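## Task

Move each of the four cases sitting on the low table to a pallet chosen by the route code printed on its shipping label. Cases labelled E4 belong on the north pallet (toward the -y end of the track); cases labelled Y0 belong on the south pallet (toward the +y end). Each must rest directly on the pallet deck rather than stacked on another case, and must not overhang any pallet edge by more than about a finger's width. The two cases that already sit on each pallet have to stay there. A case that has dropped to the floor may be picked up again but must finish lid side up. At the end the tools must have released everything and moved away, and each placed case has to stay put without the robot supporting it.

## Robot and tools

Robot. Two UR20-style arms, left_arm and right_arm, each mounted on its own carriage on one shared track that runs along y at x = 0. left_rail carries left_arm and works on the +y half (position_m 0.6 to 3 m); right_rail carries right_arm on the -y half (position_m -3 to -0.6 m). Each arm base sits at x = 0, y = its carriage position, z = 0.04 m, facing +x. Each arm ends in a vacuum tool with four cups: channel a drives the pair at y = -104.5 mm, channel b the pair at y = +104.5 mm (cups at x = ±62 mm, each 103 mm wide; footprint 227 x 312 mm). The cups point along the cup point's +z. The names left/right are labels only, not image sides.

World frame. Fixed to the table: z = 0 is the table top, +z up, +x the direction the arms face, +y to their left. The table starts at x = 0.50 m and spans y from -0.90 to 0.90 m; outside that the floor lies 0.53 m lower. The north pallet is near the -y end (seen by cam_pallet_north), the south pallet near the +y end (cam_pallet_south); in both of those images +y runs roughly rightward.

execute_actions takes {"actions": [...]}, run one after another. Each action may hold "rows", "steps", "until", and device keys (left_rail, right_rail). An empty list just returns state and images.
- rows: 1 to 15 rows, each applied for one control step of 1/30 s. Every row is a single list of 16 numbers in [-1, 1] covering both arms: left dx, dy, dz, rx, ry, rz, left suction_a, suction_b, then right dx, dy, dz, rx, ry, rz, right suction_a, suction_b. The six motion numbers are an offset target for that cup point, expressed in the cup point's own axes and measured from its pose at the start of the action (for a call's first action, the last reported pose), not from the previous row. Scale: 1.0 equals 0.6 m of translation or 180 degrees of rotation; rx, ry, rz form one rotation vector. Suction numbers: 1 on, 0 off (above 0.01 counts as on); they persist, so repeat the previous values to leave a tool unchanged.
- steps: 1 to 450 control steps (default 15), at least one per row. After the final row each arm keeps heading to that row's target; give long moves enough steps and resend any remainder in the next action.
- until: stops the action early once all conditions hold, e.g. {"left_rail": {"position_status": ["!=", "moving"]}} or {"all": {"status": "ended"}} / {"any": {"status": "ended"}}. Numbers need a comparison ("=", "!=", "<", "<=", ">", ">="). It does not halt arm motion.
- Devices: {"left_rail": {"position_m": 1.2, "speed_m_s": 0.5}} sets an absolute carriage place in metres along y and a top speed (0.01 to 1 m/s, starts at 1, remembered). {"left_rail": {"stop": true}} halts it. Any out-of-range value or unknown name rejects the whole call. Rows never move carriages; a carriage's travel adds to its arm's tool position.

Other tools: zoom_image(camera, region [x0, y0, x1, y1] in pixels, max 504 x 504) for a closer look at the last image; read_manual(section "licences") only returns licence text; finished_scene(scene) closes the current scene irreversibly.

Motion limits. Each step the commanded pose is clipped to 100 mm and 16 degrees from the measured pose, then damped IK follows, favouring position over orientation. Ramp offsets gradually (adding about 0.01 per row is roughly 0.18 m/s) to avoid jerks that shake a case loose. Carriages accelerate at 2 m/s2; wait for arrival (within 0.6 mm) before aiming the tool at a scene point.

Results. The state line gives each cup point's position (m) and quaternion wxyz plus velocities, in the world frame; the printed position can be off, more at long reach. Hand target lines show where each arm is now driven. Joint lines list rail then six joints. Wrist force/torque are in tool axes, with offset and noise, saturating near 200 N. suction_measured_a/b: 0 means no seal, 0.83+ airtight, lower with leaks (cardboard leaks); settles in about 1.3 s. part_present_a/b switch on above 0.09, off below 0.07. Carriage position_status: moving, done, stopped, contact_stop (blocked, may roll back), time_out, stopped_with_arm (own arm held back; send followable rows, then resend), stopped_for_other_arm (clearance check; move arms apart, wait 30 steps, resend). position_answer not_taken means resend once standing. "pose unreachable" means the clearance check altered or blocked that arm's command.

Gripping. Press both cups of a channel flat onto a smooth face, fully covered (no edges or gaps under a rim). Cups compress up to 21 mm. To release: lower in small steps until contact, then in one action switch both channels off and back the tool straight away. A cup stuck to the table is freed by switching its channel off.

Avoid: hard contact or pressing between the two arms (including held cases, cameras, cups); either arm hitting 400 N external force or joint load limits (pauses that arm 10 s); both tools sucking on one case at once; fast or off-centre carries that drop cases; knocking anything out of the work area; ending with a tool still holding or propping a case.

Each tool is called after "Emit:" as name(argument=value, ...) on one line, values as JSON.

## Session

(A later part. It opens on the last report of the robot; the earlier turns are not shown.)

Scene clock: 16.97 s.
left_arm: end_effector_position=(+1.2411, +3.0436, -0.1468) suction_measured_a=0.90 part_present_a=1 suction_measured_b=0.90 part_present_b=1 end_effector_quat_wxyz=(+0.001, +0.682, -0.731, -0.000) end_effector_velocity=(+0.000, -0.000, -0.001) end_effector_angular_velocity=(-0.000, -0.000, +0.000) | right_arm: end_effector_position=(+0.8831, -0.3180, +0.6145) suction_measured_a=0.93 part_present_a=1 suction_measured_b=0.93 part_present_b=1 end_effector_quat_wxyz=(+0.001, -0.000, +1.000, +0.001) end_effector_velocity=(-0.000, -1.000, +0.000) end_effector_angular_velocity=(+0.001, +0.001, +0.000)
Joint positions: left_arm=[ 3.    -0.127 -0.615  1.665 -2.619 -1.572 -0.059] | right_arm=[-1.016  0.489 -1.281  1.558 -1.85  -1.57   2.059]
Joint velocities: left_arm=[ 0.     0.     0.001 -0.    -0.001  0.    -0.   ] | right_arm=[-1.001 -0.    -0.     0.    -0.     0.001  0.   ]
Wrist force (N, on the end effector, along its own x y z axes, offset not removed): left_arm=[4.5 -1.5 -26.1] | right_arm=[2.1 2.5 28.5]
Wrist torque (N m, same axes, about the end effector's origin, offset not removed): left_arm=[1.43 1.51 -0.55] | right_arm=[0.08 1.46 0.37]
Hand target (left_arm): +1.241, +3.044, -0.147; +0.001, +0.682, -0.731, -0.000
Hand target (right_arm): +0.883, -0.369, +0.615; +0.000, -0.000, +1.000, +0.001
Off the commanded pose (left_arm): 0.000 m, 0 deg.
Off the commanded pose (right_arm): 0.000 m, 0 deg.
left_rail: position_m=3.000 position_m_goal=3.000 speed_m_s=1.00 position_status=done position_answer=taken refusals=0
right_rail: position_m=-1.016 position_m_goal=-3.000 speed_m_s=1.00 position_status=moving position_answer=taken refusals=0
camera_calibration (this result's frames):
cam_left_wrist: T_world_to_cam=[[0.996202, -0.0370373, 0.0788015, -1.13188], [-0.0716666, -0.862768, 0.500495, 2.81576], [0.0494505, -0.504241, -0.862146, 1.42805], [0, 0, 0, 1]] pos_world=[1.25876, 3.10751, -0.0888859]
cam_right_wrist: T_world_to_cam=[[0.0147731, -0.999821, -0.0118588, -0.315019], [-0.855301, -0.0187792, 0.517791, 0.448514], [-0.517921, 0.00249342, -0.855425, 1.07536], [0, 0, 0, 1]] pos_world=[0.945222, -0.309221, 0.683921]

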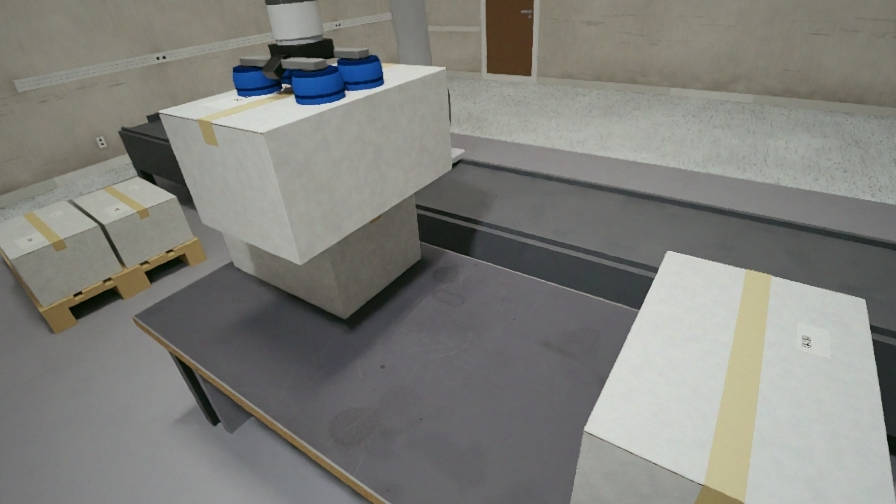

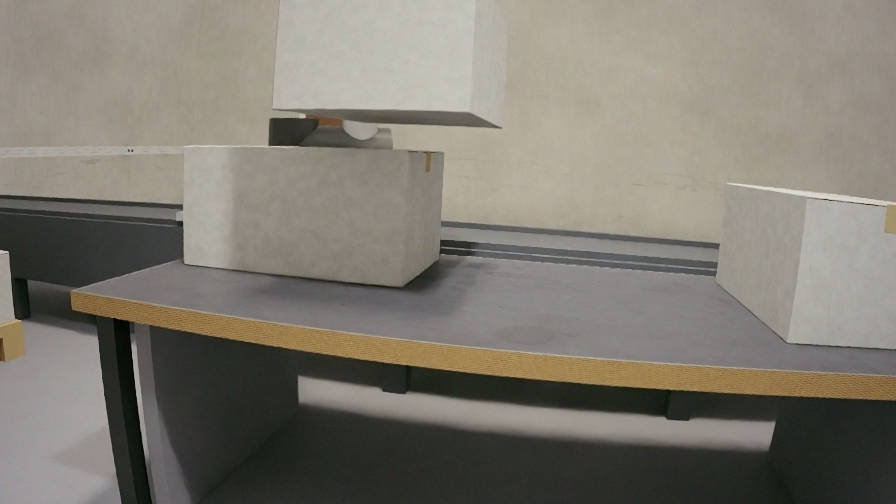

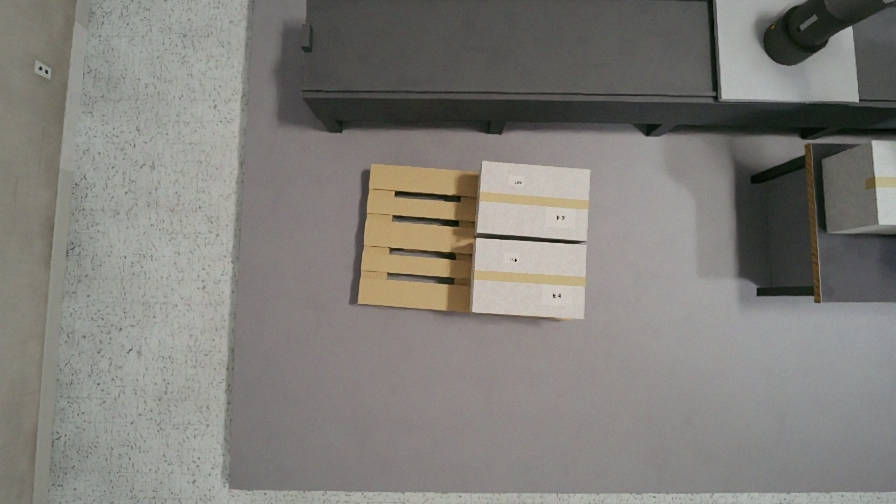

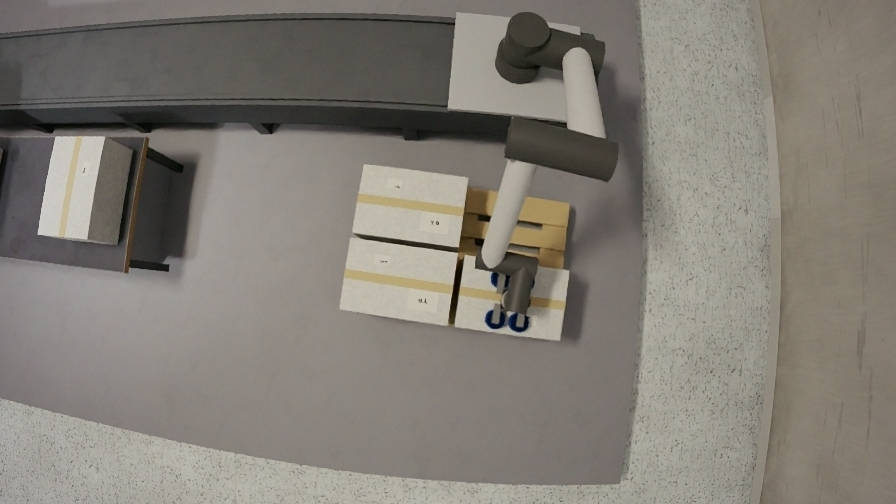

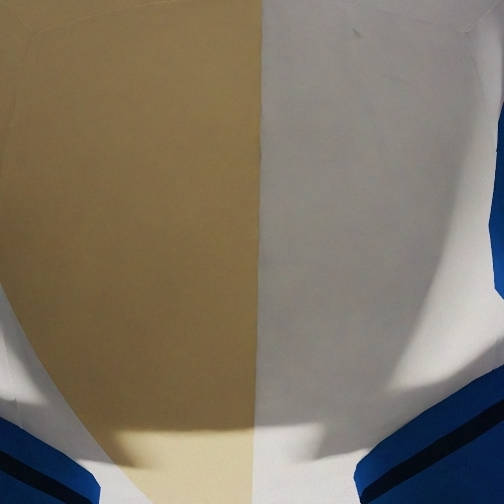

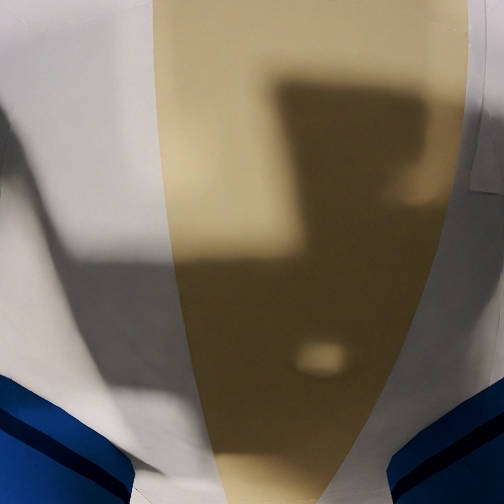

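Emit:
execute_actions(actions=[{"rows":[[0,0,-0.02,0,0,0,0,0,0,0,0,0,0,0,1,1],[0,0,-0.04,0,0,0,0,0,0,0,0,0,0,0,1,1],[0,0,-0.06,0,0,0,0,0,0,0,0,0,0,0,1,1],[0,0,-0.08,0,0,0,0,0,0,0,0,0,0,0,1,1],[0,0,-0.2,0,0,0,0,0,0,0,0,0,0,0,1,1]],"steps":22},{"rows":[[0.05,0,-0.1,0,0,0,0,0,-0.02,-0.05,0,0,0,-0.02,1,1],[0.1,0.05,-0.2,0,0,0,0,0,-0.04,-0.1,0,0,0,-0.05,1,1],[1,0.69,-0.75,0,0,-0.022,0,0,-0.445,-1,0.5,0,0,-0.479,1,1]],"steps":56,"left_rail":{"position_m":0.6}},{"rows":[[0.05,0,0,0,0,0,0,0,0.02,0,0.03,0,0,0,1,1],[0.1,0,0,0,0,0,0,0,0.02,0,0.08,0,0,0,1,1],[1,0,0,0,0,0,0,0,0.02,0,0.675,0,0,0,1,1]],"steps":46}])

Emit:
zoom_image(camera="cam_pallet_north", region=[320, 180, 520, 340])

Scene clock: 21.77 s.
left_arm: end_effector_position=(+0.7903, -0.5257, +0.4233) suction_measured_a=0.00 part_present_a=0 suction_measured_b=0.00 part_present_b=0 end_effector_quat_wxyz=(+0.000, +0.707, -0.707, -0.001) end_effector_velocity=(+0.000, -0.003, -0.000) end_effector_angular_velocity=(+0.000, +0.001, -0.000) | right_arm: end_effector_position=(+1.1502, -2.9147, -0.0904) suction_measured_a=0.93 part_present_a=1 suction_measured_b=0.93 part_present_b=1 end_effector_quat_wxyz=(-0.001, +0.684, -0.730, +0.000) end_effector_velocity=(-0.000, +0.000, -0.000) end_effector_angular_velocity=(+0.000, +0.000, +0.000)
Joint positions: left_arm=[ 0.6   -1.105 -0.926  1.281 -1.925 -1.572 -1.106] | right_arm=[-3.    -0.101 -0.724  1.825 -2.674 -1.57  -0.036]
Joint velocities: left_arm=[ 0.    -0.     0.003 -0.005  0.003 -0.001 -0.   ] | right_arm=[ 0.  0.  0. -0. -0.  0.  0.]
Wrist force (N, on the end effector, along its own x y z axes, offset not removed): left_arm=[0.3 -4.3 5.4] | right_arm=[0.6 2.9 27.8]
Wrist torque (N m, same axes, about the end effector's origin, offset not removed): left_arm=[-0.69 0.16 0.65] | right_arm=[-0.18 2.33 0.33]
Hand target (left_arm): +0.790, -0.526, +0.423; +0.000, +0.707, -0.707, -0.001
Hand target (right_arm): +1.150, -2.915, -0.090; -0.001, +0.684, -0.730, +0.000
Off the commanded pose (left_arm): 0.001 m, 0 deg.
Off the commanded pose (right_arm): 0.001 m, 0 deg.
left_rail: position_m=0.600 position_m_goal=0.600 speed_m_s=1.00 position_status=done position_answer=taken refusals=0
right_rail: position_m=-3.000 position_m_goal=-3.000 speed_m_s=1.00 position_status=done position_answer=taken refusals=0
camera_calibration (this result's frames):
cam_left_wrist: T_world_to_cam=[[0.996325, 0.0319249, 0.0794768, -0.824056], [-0.0121024, -0.86615, 0.499638, -0.629874], [0.0847897, -0.498764, -0.86258, 0.117227], [0, 0, 0, 1]] pos_world=[0.803465, -0.460788, 0.48132]
cam_right_wrist: T_world_to_cam=[[0.998658, -0.0511518, -0.00811998, -1.28979], [-0.0395621, -0.854585, 0.517803, -2.38122], [-0.0334258, -0.516786, -0.855462, -1.45369], [0, 0, 0, 1]] pos_world=[1.14527, -2.85217, -0.0210522]

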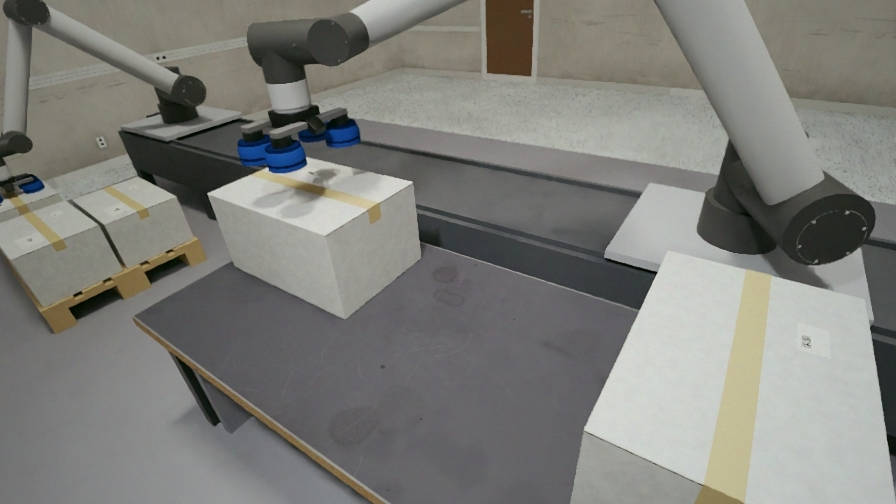

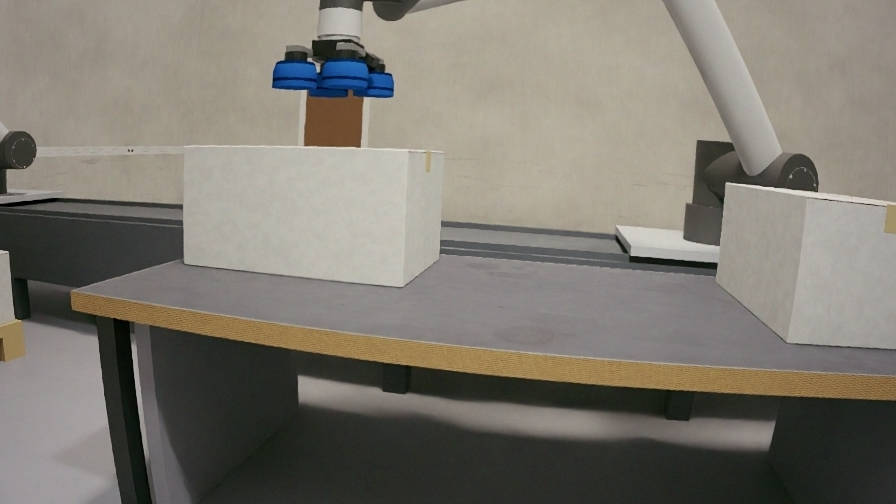

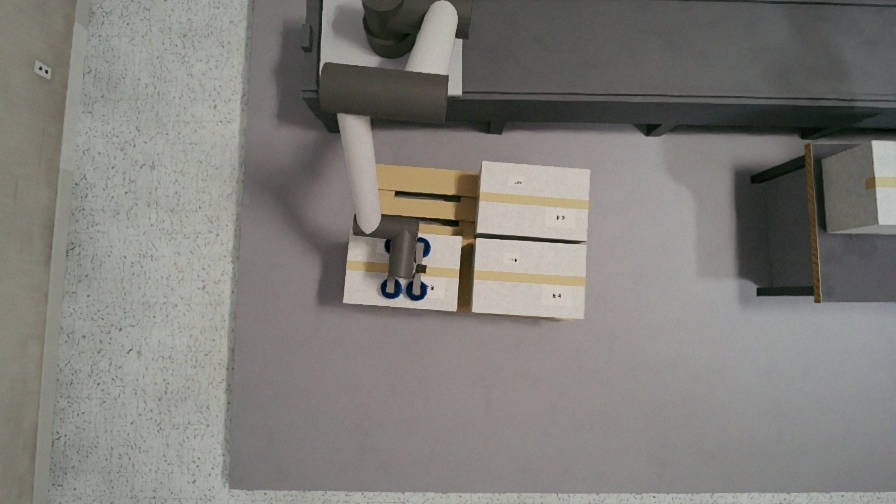

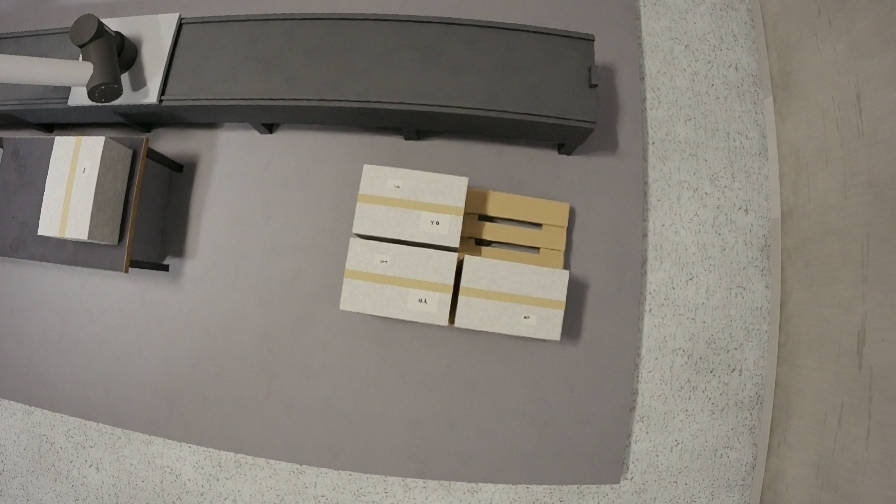

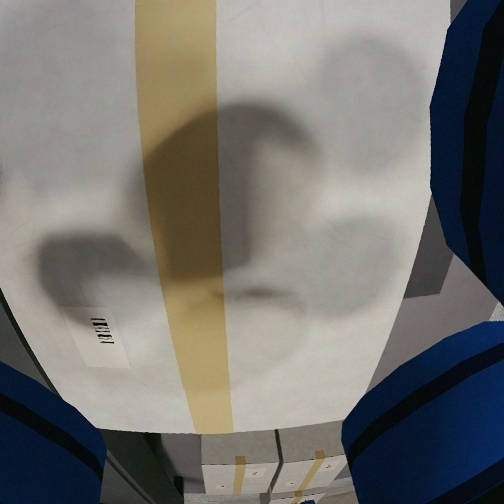

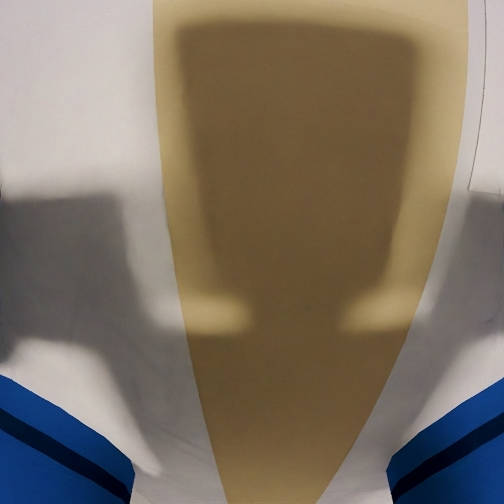

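Region (320, 180, 520, 340) of cam_pallet_north's 896x504 image, scaled by 2.520, with more detail than that image has; it fills the top 403 rows of this view, and the rest is white.

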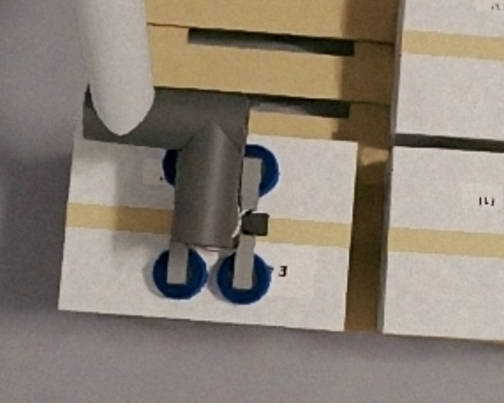

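Emit:
execute_actions(actions=[{"rows":[[0.02,0,0.03,0,0,0,0,0,-0.02,0,0,0,0,0,1,1],[0.04,0.015,0.08,0,0,0,0,0,-0.04,0,0.01,0,0,0,1,1],[0.08,0.015,0.185,0,0,0,0,0,-0.075,0,0.02,0,0,0,1,1]],"steps":22},{"rows":[[0,0,0.007,0,0,0,1,1,0,0,0.005,0,0,0,1,1],[0,0,0.014,0,0,0,1,1,0,0,0.01,0,0,0,1,1],[0,0,0.021,0,0,0,1,1,0,0,0.015,0,0,0,1,1],[0,0,0.028,0,0,0,1,1,0,0,0.02,0,0,0,1,1],[0,0,0.035,0,0,0,1,1,0,0,0.025,0,0,0,1,1],[0,0,0.042,0,0,0,1,1,0,0,0.029,0,0,0,1,1],[0,0,0.048,0,0,0,1,1,0,0,0.032,0,0,0,1,1]],"steps":22}])

Scene clock: 23.57 s.
left_arm: end_effector_position=(+0.7811, -0.5734, +0.2836) suction_measured_a=0.90 part_present_a=1 suction_measured_b=0.90 part_present_b=1 end_effector_quat_wxyz=(+0.000, +0.707, -0.707, -0.001) end_effector_velocity=(-0.000, -0.000, -0.000) end_effector_angular_velocity=(-0.000, +0.001, +0.000) | right_arm: end_effector_position=(+1.1532, -2.8698, -0.1216) suction_measured_a=0.93 part_present_a=1 suction_measured_b=0.93 part_present_b=1 end_effector_quat_wxyz=(-0.001, +0.684, -0.730, +0.000) end_effector_velocity=(-0.000, +0.000, -0.000) end_effector_angular_velocity=(+0.000, +0.000, -0.000)
Joint positions: left_arm=[ 0.6   -1.126 -0.819  1.295 -2.046 -1.572 -1.127] | right_arm=[-3.    -0.062 -0.687  1.808 -2.694 -1.57   0.004]
Joint velocities: left_arm=[ 0.    -0.    -0.     0.     0.    -0.002  0.   ] | right_arm=[ 0.  0.  0. -0. -0. -0.  0.]
Wrist force (N, on the end effector, along its own x y z axes, offset not removed): left_arm=[6.5 -4.0 51.2] | right_arm=[2.0 2.0 27.2]
Wrist torque (N m, same axes, about the end effector's origin, offset not removed): left_arm=[0.73 -4.66 0.61] | right_arm=[-0.53 2.20 0.30]
Hand target (left_arm): +0.781, -0.573, +0.284; +0.000, +0.707, -0.707, -0.001
Hand target (right_arm): +1.153, -2.870, -0.122; -0.001, +0.684, -0.730, +0.000
Off the commanded pose (left_arm): 0.000 m, 0 deg.
Off the commanded pose (right_arm): 0.000 m, 0 deg.
left_rail: position_m=0.600 position_m_goal=0.600 speed_m_s=1.00 position_status=done position_answer=taken refusals=0
right_rail: position_m=-3.000 position_m_goal=-3.000 speed_m_s=1.00 position_status=done position_answer=taken refusals=0
camera_calibration (this result's frames):
cam_left_wrist: T_world_to_cam=[[0.996325, 0.0318795, 0.0795018, -0.802295], [-0.012141, -0.866227, 0.499502, -0.601421], [0.0847905, -0.498632, -0.862657, -0.0261857], [0, 0, 0, 1]] pos_world=[0.794265, -0.508447, 0.341606]
cam_right_wrist: T_world_to_cam=[[0.998657, -0.0511759, -0.00810083, -1.2908], [-0.039593, -0.854589, 0.517793, -2.32654], [-0.0334214, -0.516777, -0.855467, -1.457], [0, 0, 0, 1]] pos_world=[1.14826, -2.80724, -0.0522009]

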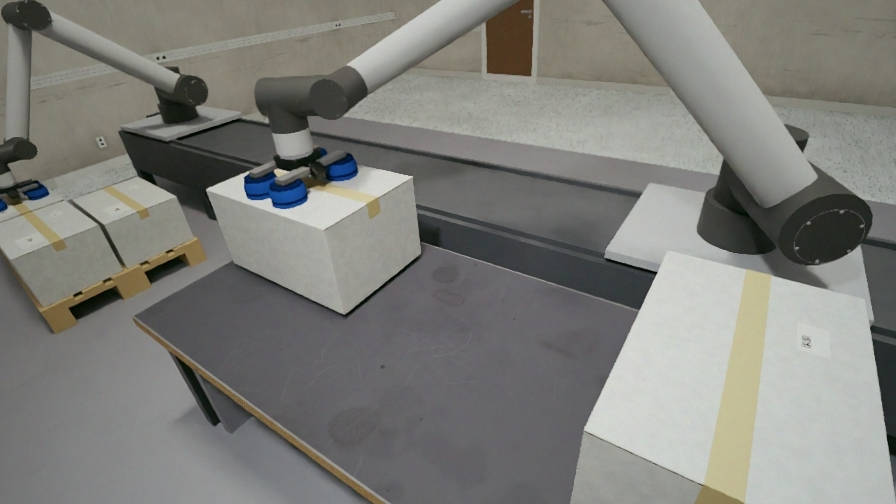

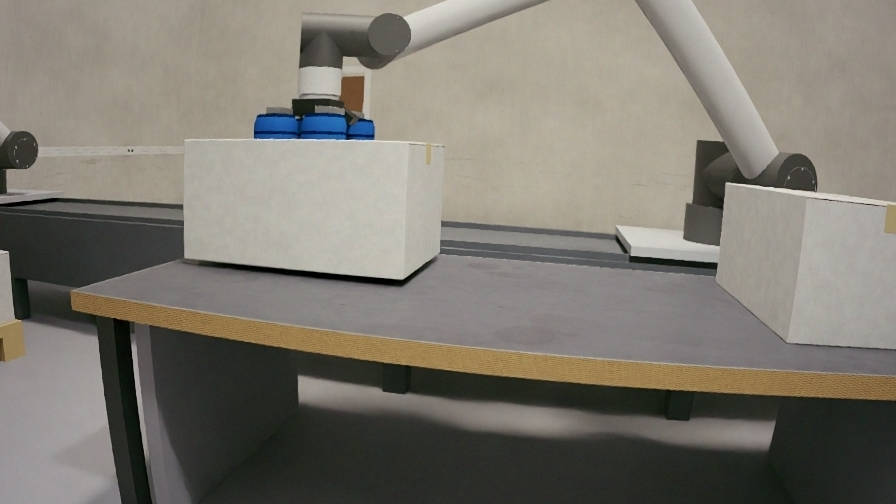

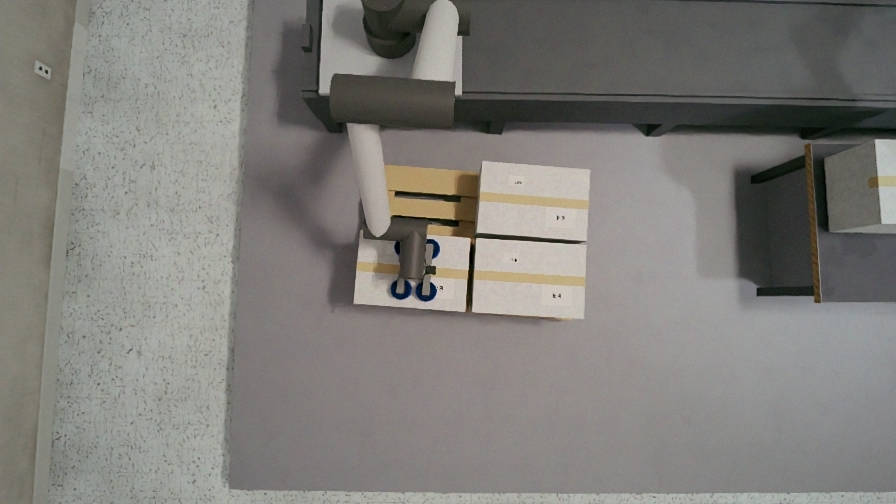

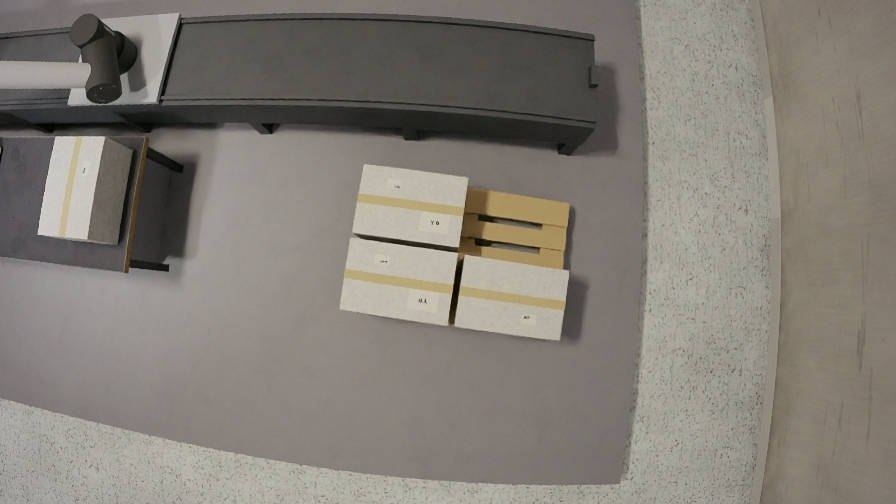

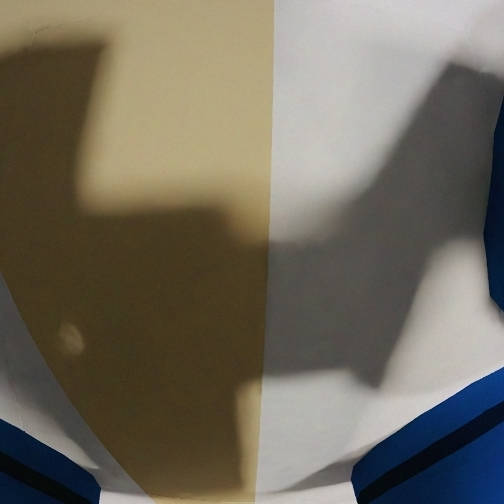

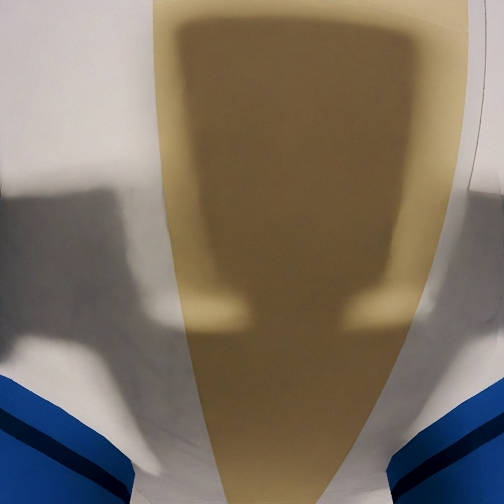

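Emit:
execute_actions(actions=[{"rows":[[-0.01,0,-0.01,0,0,0,1,1,0,0,0.002,0,0,0,1,1],[-0.03,0,-0.03,0,0,0,1,1,0,0,0.0035,0,0,0,1,1],[-0.06,0,-0.06,0,0,0,1,1,0,0,0.0035,0,0,0,1,1],[-0.1,0,-0.1,0,0,0,1,1,0,0,0.0035,0,0,0,1,1],[-1,-0.03,-0.53,0,0,0,1,1,0,0,0.0035,0,0,0,1,1]],"steps":38},{"steps":10,"left_rail":{"position_m":3}}])

Scene clock: 25.50 s.
left_arm: end_effector_position=(+0.7982, +0.1146, +0.6009) suction_measured_a=0.90 part_present_a=1 suction_measured_b=0.90 part_present_b=1 end_effector_quat_wxyz=(+0.000, +0.707, -0.707, -0.001) end_effector_velocity=(-0.000, +0.600, +0.003) end_effector_angular_velocity=(+0.001, +0.001, -0.000) | right_arm: end_effector_position=(+1.1532, -2.8698, -0.1237) suction_measured_a=0.93 part_present_a=1 suction_measured_b=0.93 part_present_b=1 end_effector_quat_wxyz=(-0.001, +0.684, -0.730, +0.000) end_effector_velocity=(-0.000, -0.000, -0.000) end_effector_angular_velocity=(+0.000, +0.000, +0.000)
Joint positions: left_arm=[ 0.689 -0.829 -1.436  1.773 -1.907 -1.572 -0.83 ] | right_arm=[-3.    -0.062 -0.684  1.808 -2.696 -1.57   0.004]
Joint velocities: left_arm=[ 0.594  0.004 -0.005  0.002  0.005  0.     0.004] | right_arm=[ 0. -0.  0.  0. -0.  0. -0.]
Wrist force (N, on the end effector, along its own x y z axes, offset not removed): left_arm=[33.8 -7.2 34.3] | right_arm=[3.5 6.4 25.9]
Wrist torque (N m, same axes, about the end effector's origin, offset not removed): left_arm=[0.59 -2.02 0.21] | right_arm=[0.26 1.90 0.48]
Hand target (left_arm): +0.798, +0.149, +0.601; +0.000, +0.707, -0.707, -0.001
Hand target (right_arm): +1.153, -2.870, -0.124; -0.001, +0.684, -0.730, +0.000
Off the commanded pose (left_arm): 0.002 m, 0 deg.
Off the commanded pose (right_arm): 0.000 m, 0 deg.
left_rail: position_m=0.689 position_m_goal=3.000 speed_m_s=1.00 position_status=moving position_answer=taken refusals=0
right_rail: position_m=-3.000 position_m_goal=-3.000 speed_m_s=1.00 position_status=done position_answer=taken refusals=0
camera_calibration (this result's frames):
cam_left_wrist: T_world_to_cam=[[0.996364, 0.0316579, 0.0790948, -0.866235], [-0.012149, -0.866111, 0.499705, -0.163923], [0.0843244, -0.498849, -0.862577, 0.58941], [0, 0, 0, 1]] pos_world=[0.811392, 0.179474, 0.658839]
cam_right_wrist: T_world_to_cam=[[0.998657, -0.0511756, -0.00809991, -1.29082], [-0.0395932, -0.854589, 0.517793, -2.32545], [-0.0334205, -0.516777, -0.855467, -1.45879], [0, 0, 0, 1]] pos_world=[1.14826, -2.80724, -0.0543016]

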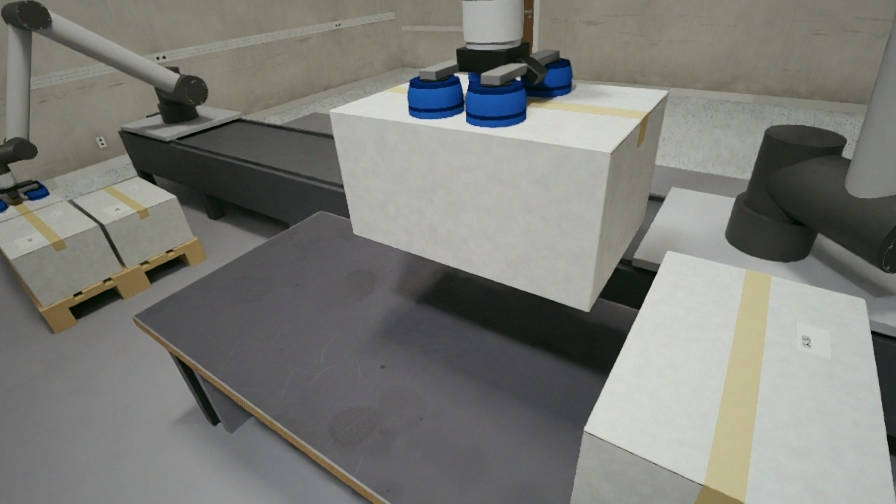

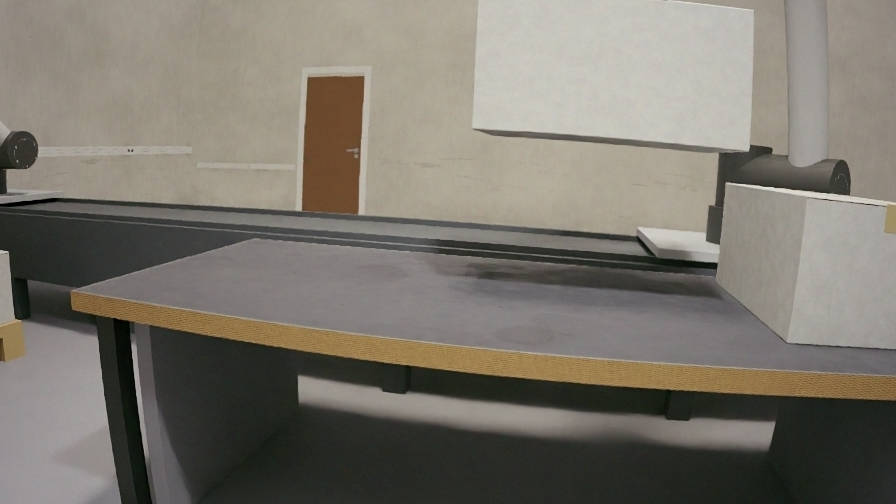

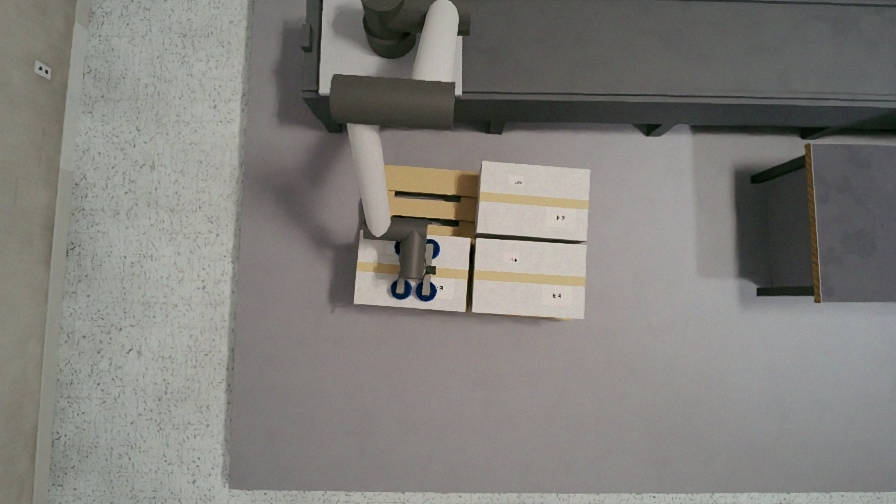

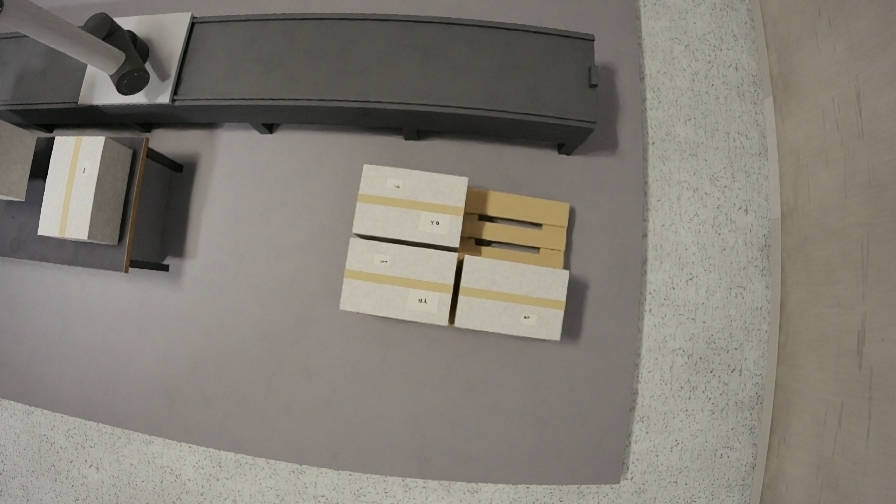

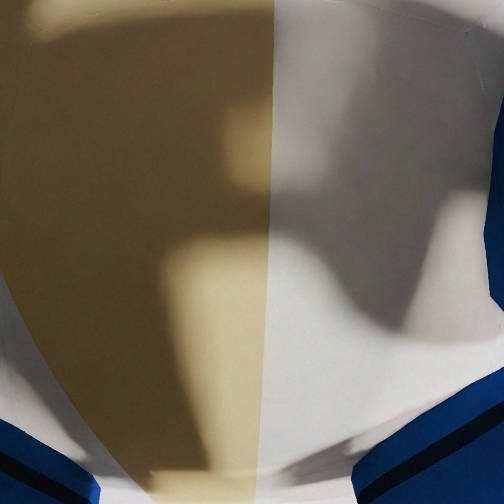

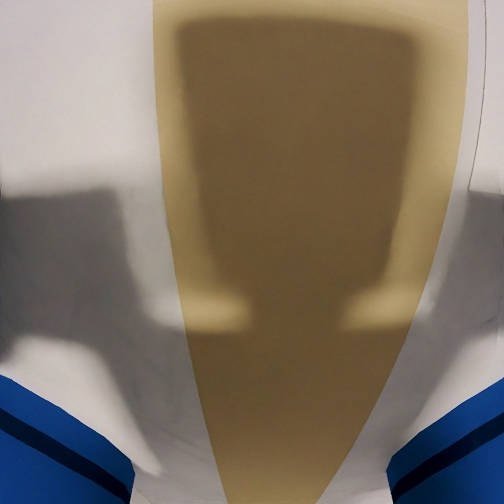

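Emit:
execute_actions(actions=[{"rows":[[0,0,0,0,0,0,1,1,0,0,0.003,0,0,0,1,1]],"steps":9}])

Scene clock: 25.90 s.
left_arm: end_effector_position=(+0.7982, +0.4751, +0.6008) suction_measured_a=0.90 part_present_a=1 suction_measured_b=0.90 part_present_b=1 end_effector_quat_wxyz=(+0.000, +0.707, -0.707, -0.001) end_effector_velocity=(+0.000, +0.999, -0.000) end_effector_angular_velocity=(-0.000, -0.000, +0.001) | right_arm: end_effector_position=(+1.1532, -2.8698, -0.1254) suction_measured_a=0.93 part_present_a=1 suction_measured_b=0.93 part_present_b=1 end_effector_quat_wxyz=(-0.001, +0.684, -0.730, +0.000) end_effector_velocity=(+0.000, -0.000, -0.001) end_effector_angular_velocity=(-0.000, -0.000, +0.000)
Joint positions: left_arm=[ 1.049 -0.829 -1.436  1.773 -1.906 -1.572 -0.83 ] | right_arm=[-3.    -0.062 -0.683  1.808 -2.698 -1.57   0.004]
Joint velocities: left_arm=[ 1.     0.     0.001 -0.    -0.001  0.    -0.001] | right_arm=[ 0.     0.     0.001 -0.    -0.001  0.    -0.   ]
Wrist force (N, on the end effector, along its own x y z axes, offset not removed): left_arm=[1.5 -3.1 37.9] | right_arm=[1.2 4.6 26.3]
Wrist torque (N m, same axes, about the end effector's origin, offset not removed): left_arm=[0.42 -5.23 0.84] | right_arm=[-0.26 2.02 0.38]
Hand target (left_arm): +0.798, +0.526, +0.601; +0.000, +0.707, -0.707, -0.001
Hand target (right_arm): +1.153, -2.870, -0.125; -0.001, +0.684, -0.730, +0.000
Off the commanded pose (left_arm): 0.000 m, 0 deg.
Off the commanded pose (right_arm): 0.000 m, 0 deg.
left_rail: position_m=1.049 position_m_goal=3.000 speed_m_s=1.00 position_status=moving position_answer=taken refusals=0
right_rail: position_m=-3.000 position_m_goal=-3.000 speed_m_s=1.00 position_status=done position_answer=taken refusals=0
camera_calibration (this result's frames):
cam_left_wrist: T_world_to_cam=[[0.996375, 0.031778, 0.0789077, -0.877568], [-0.0119218, -0.866284, 0.49941, 0.148403], [0.0842267, -0.498541, -0.862765, 0.769258], [0, 0, 0, 1]] pos_world=[0.811364, 0.539953, 0.658822]
cam_right_wrist: T_world_to_cam=[[0.998657, -0.0511758, -0.00812101, -1.29083], [-0.0395825, -0.85459, 0.517793, -2.32458], [-0.0334386, -0.516776, -0.855467, -1.46023], [0, 0, 0, 1]] pos_world=[1.14825, -2.80724, -0.0560121]

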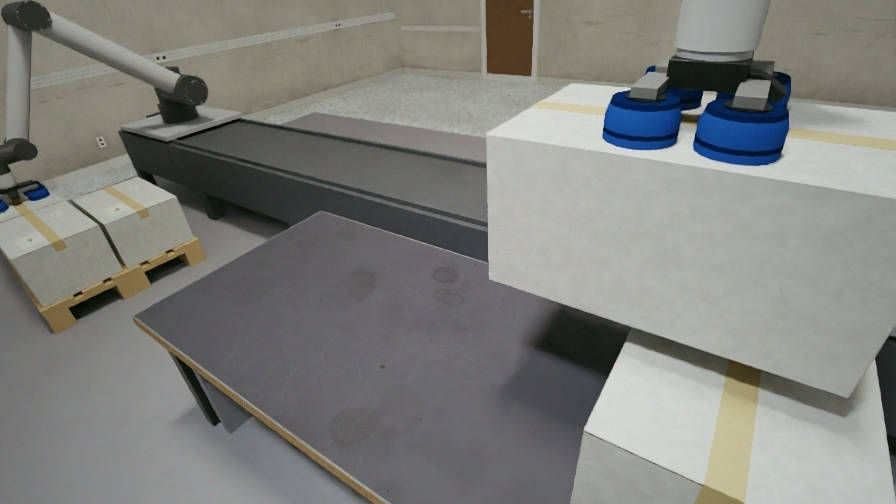

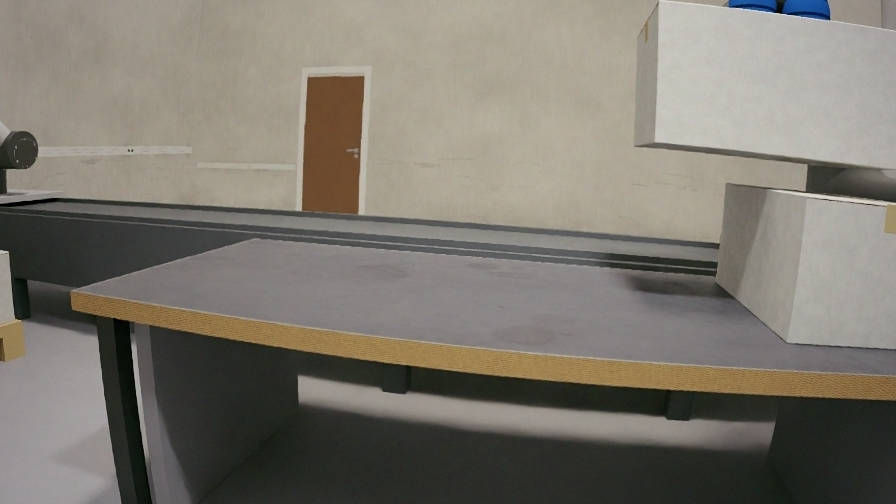

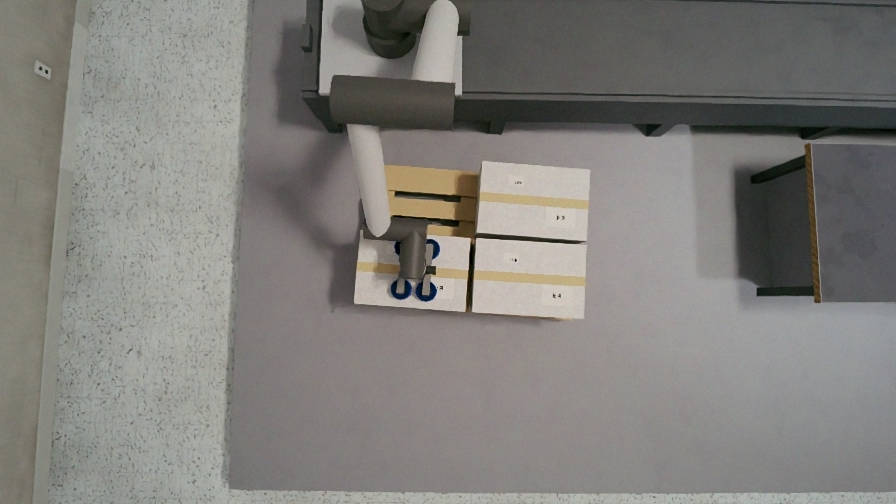

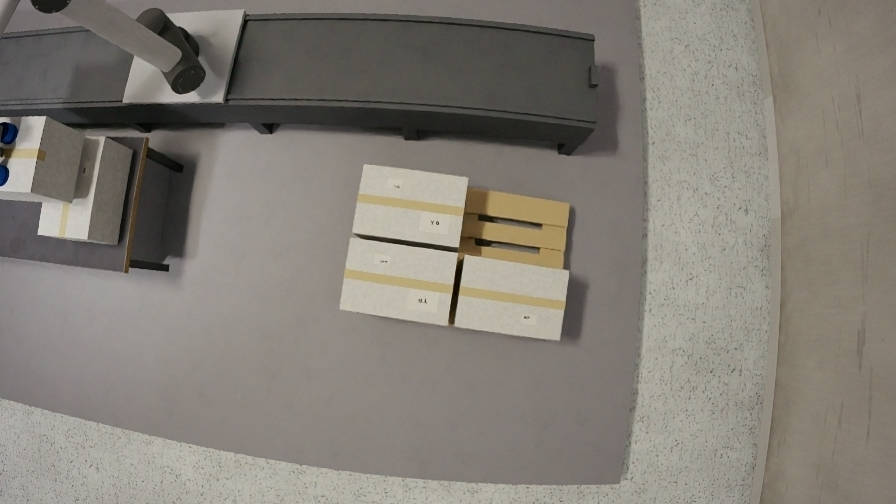

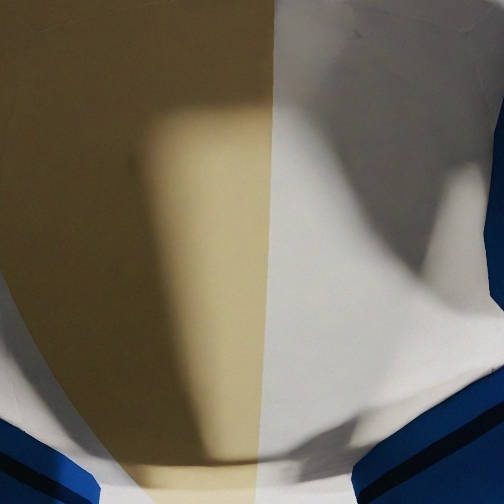

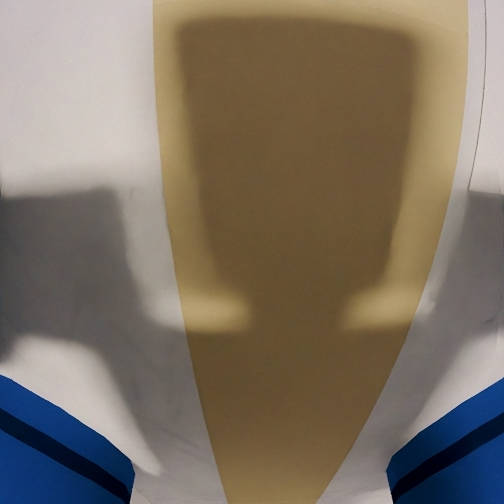

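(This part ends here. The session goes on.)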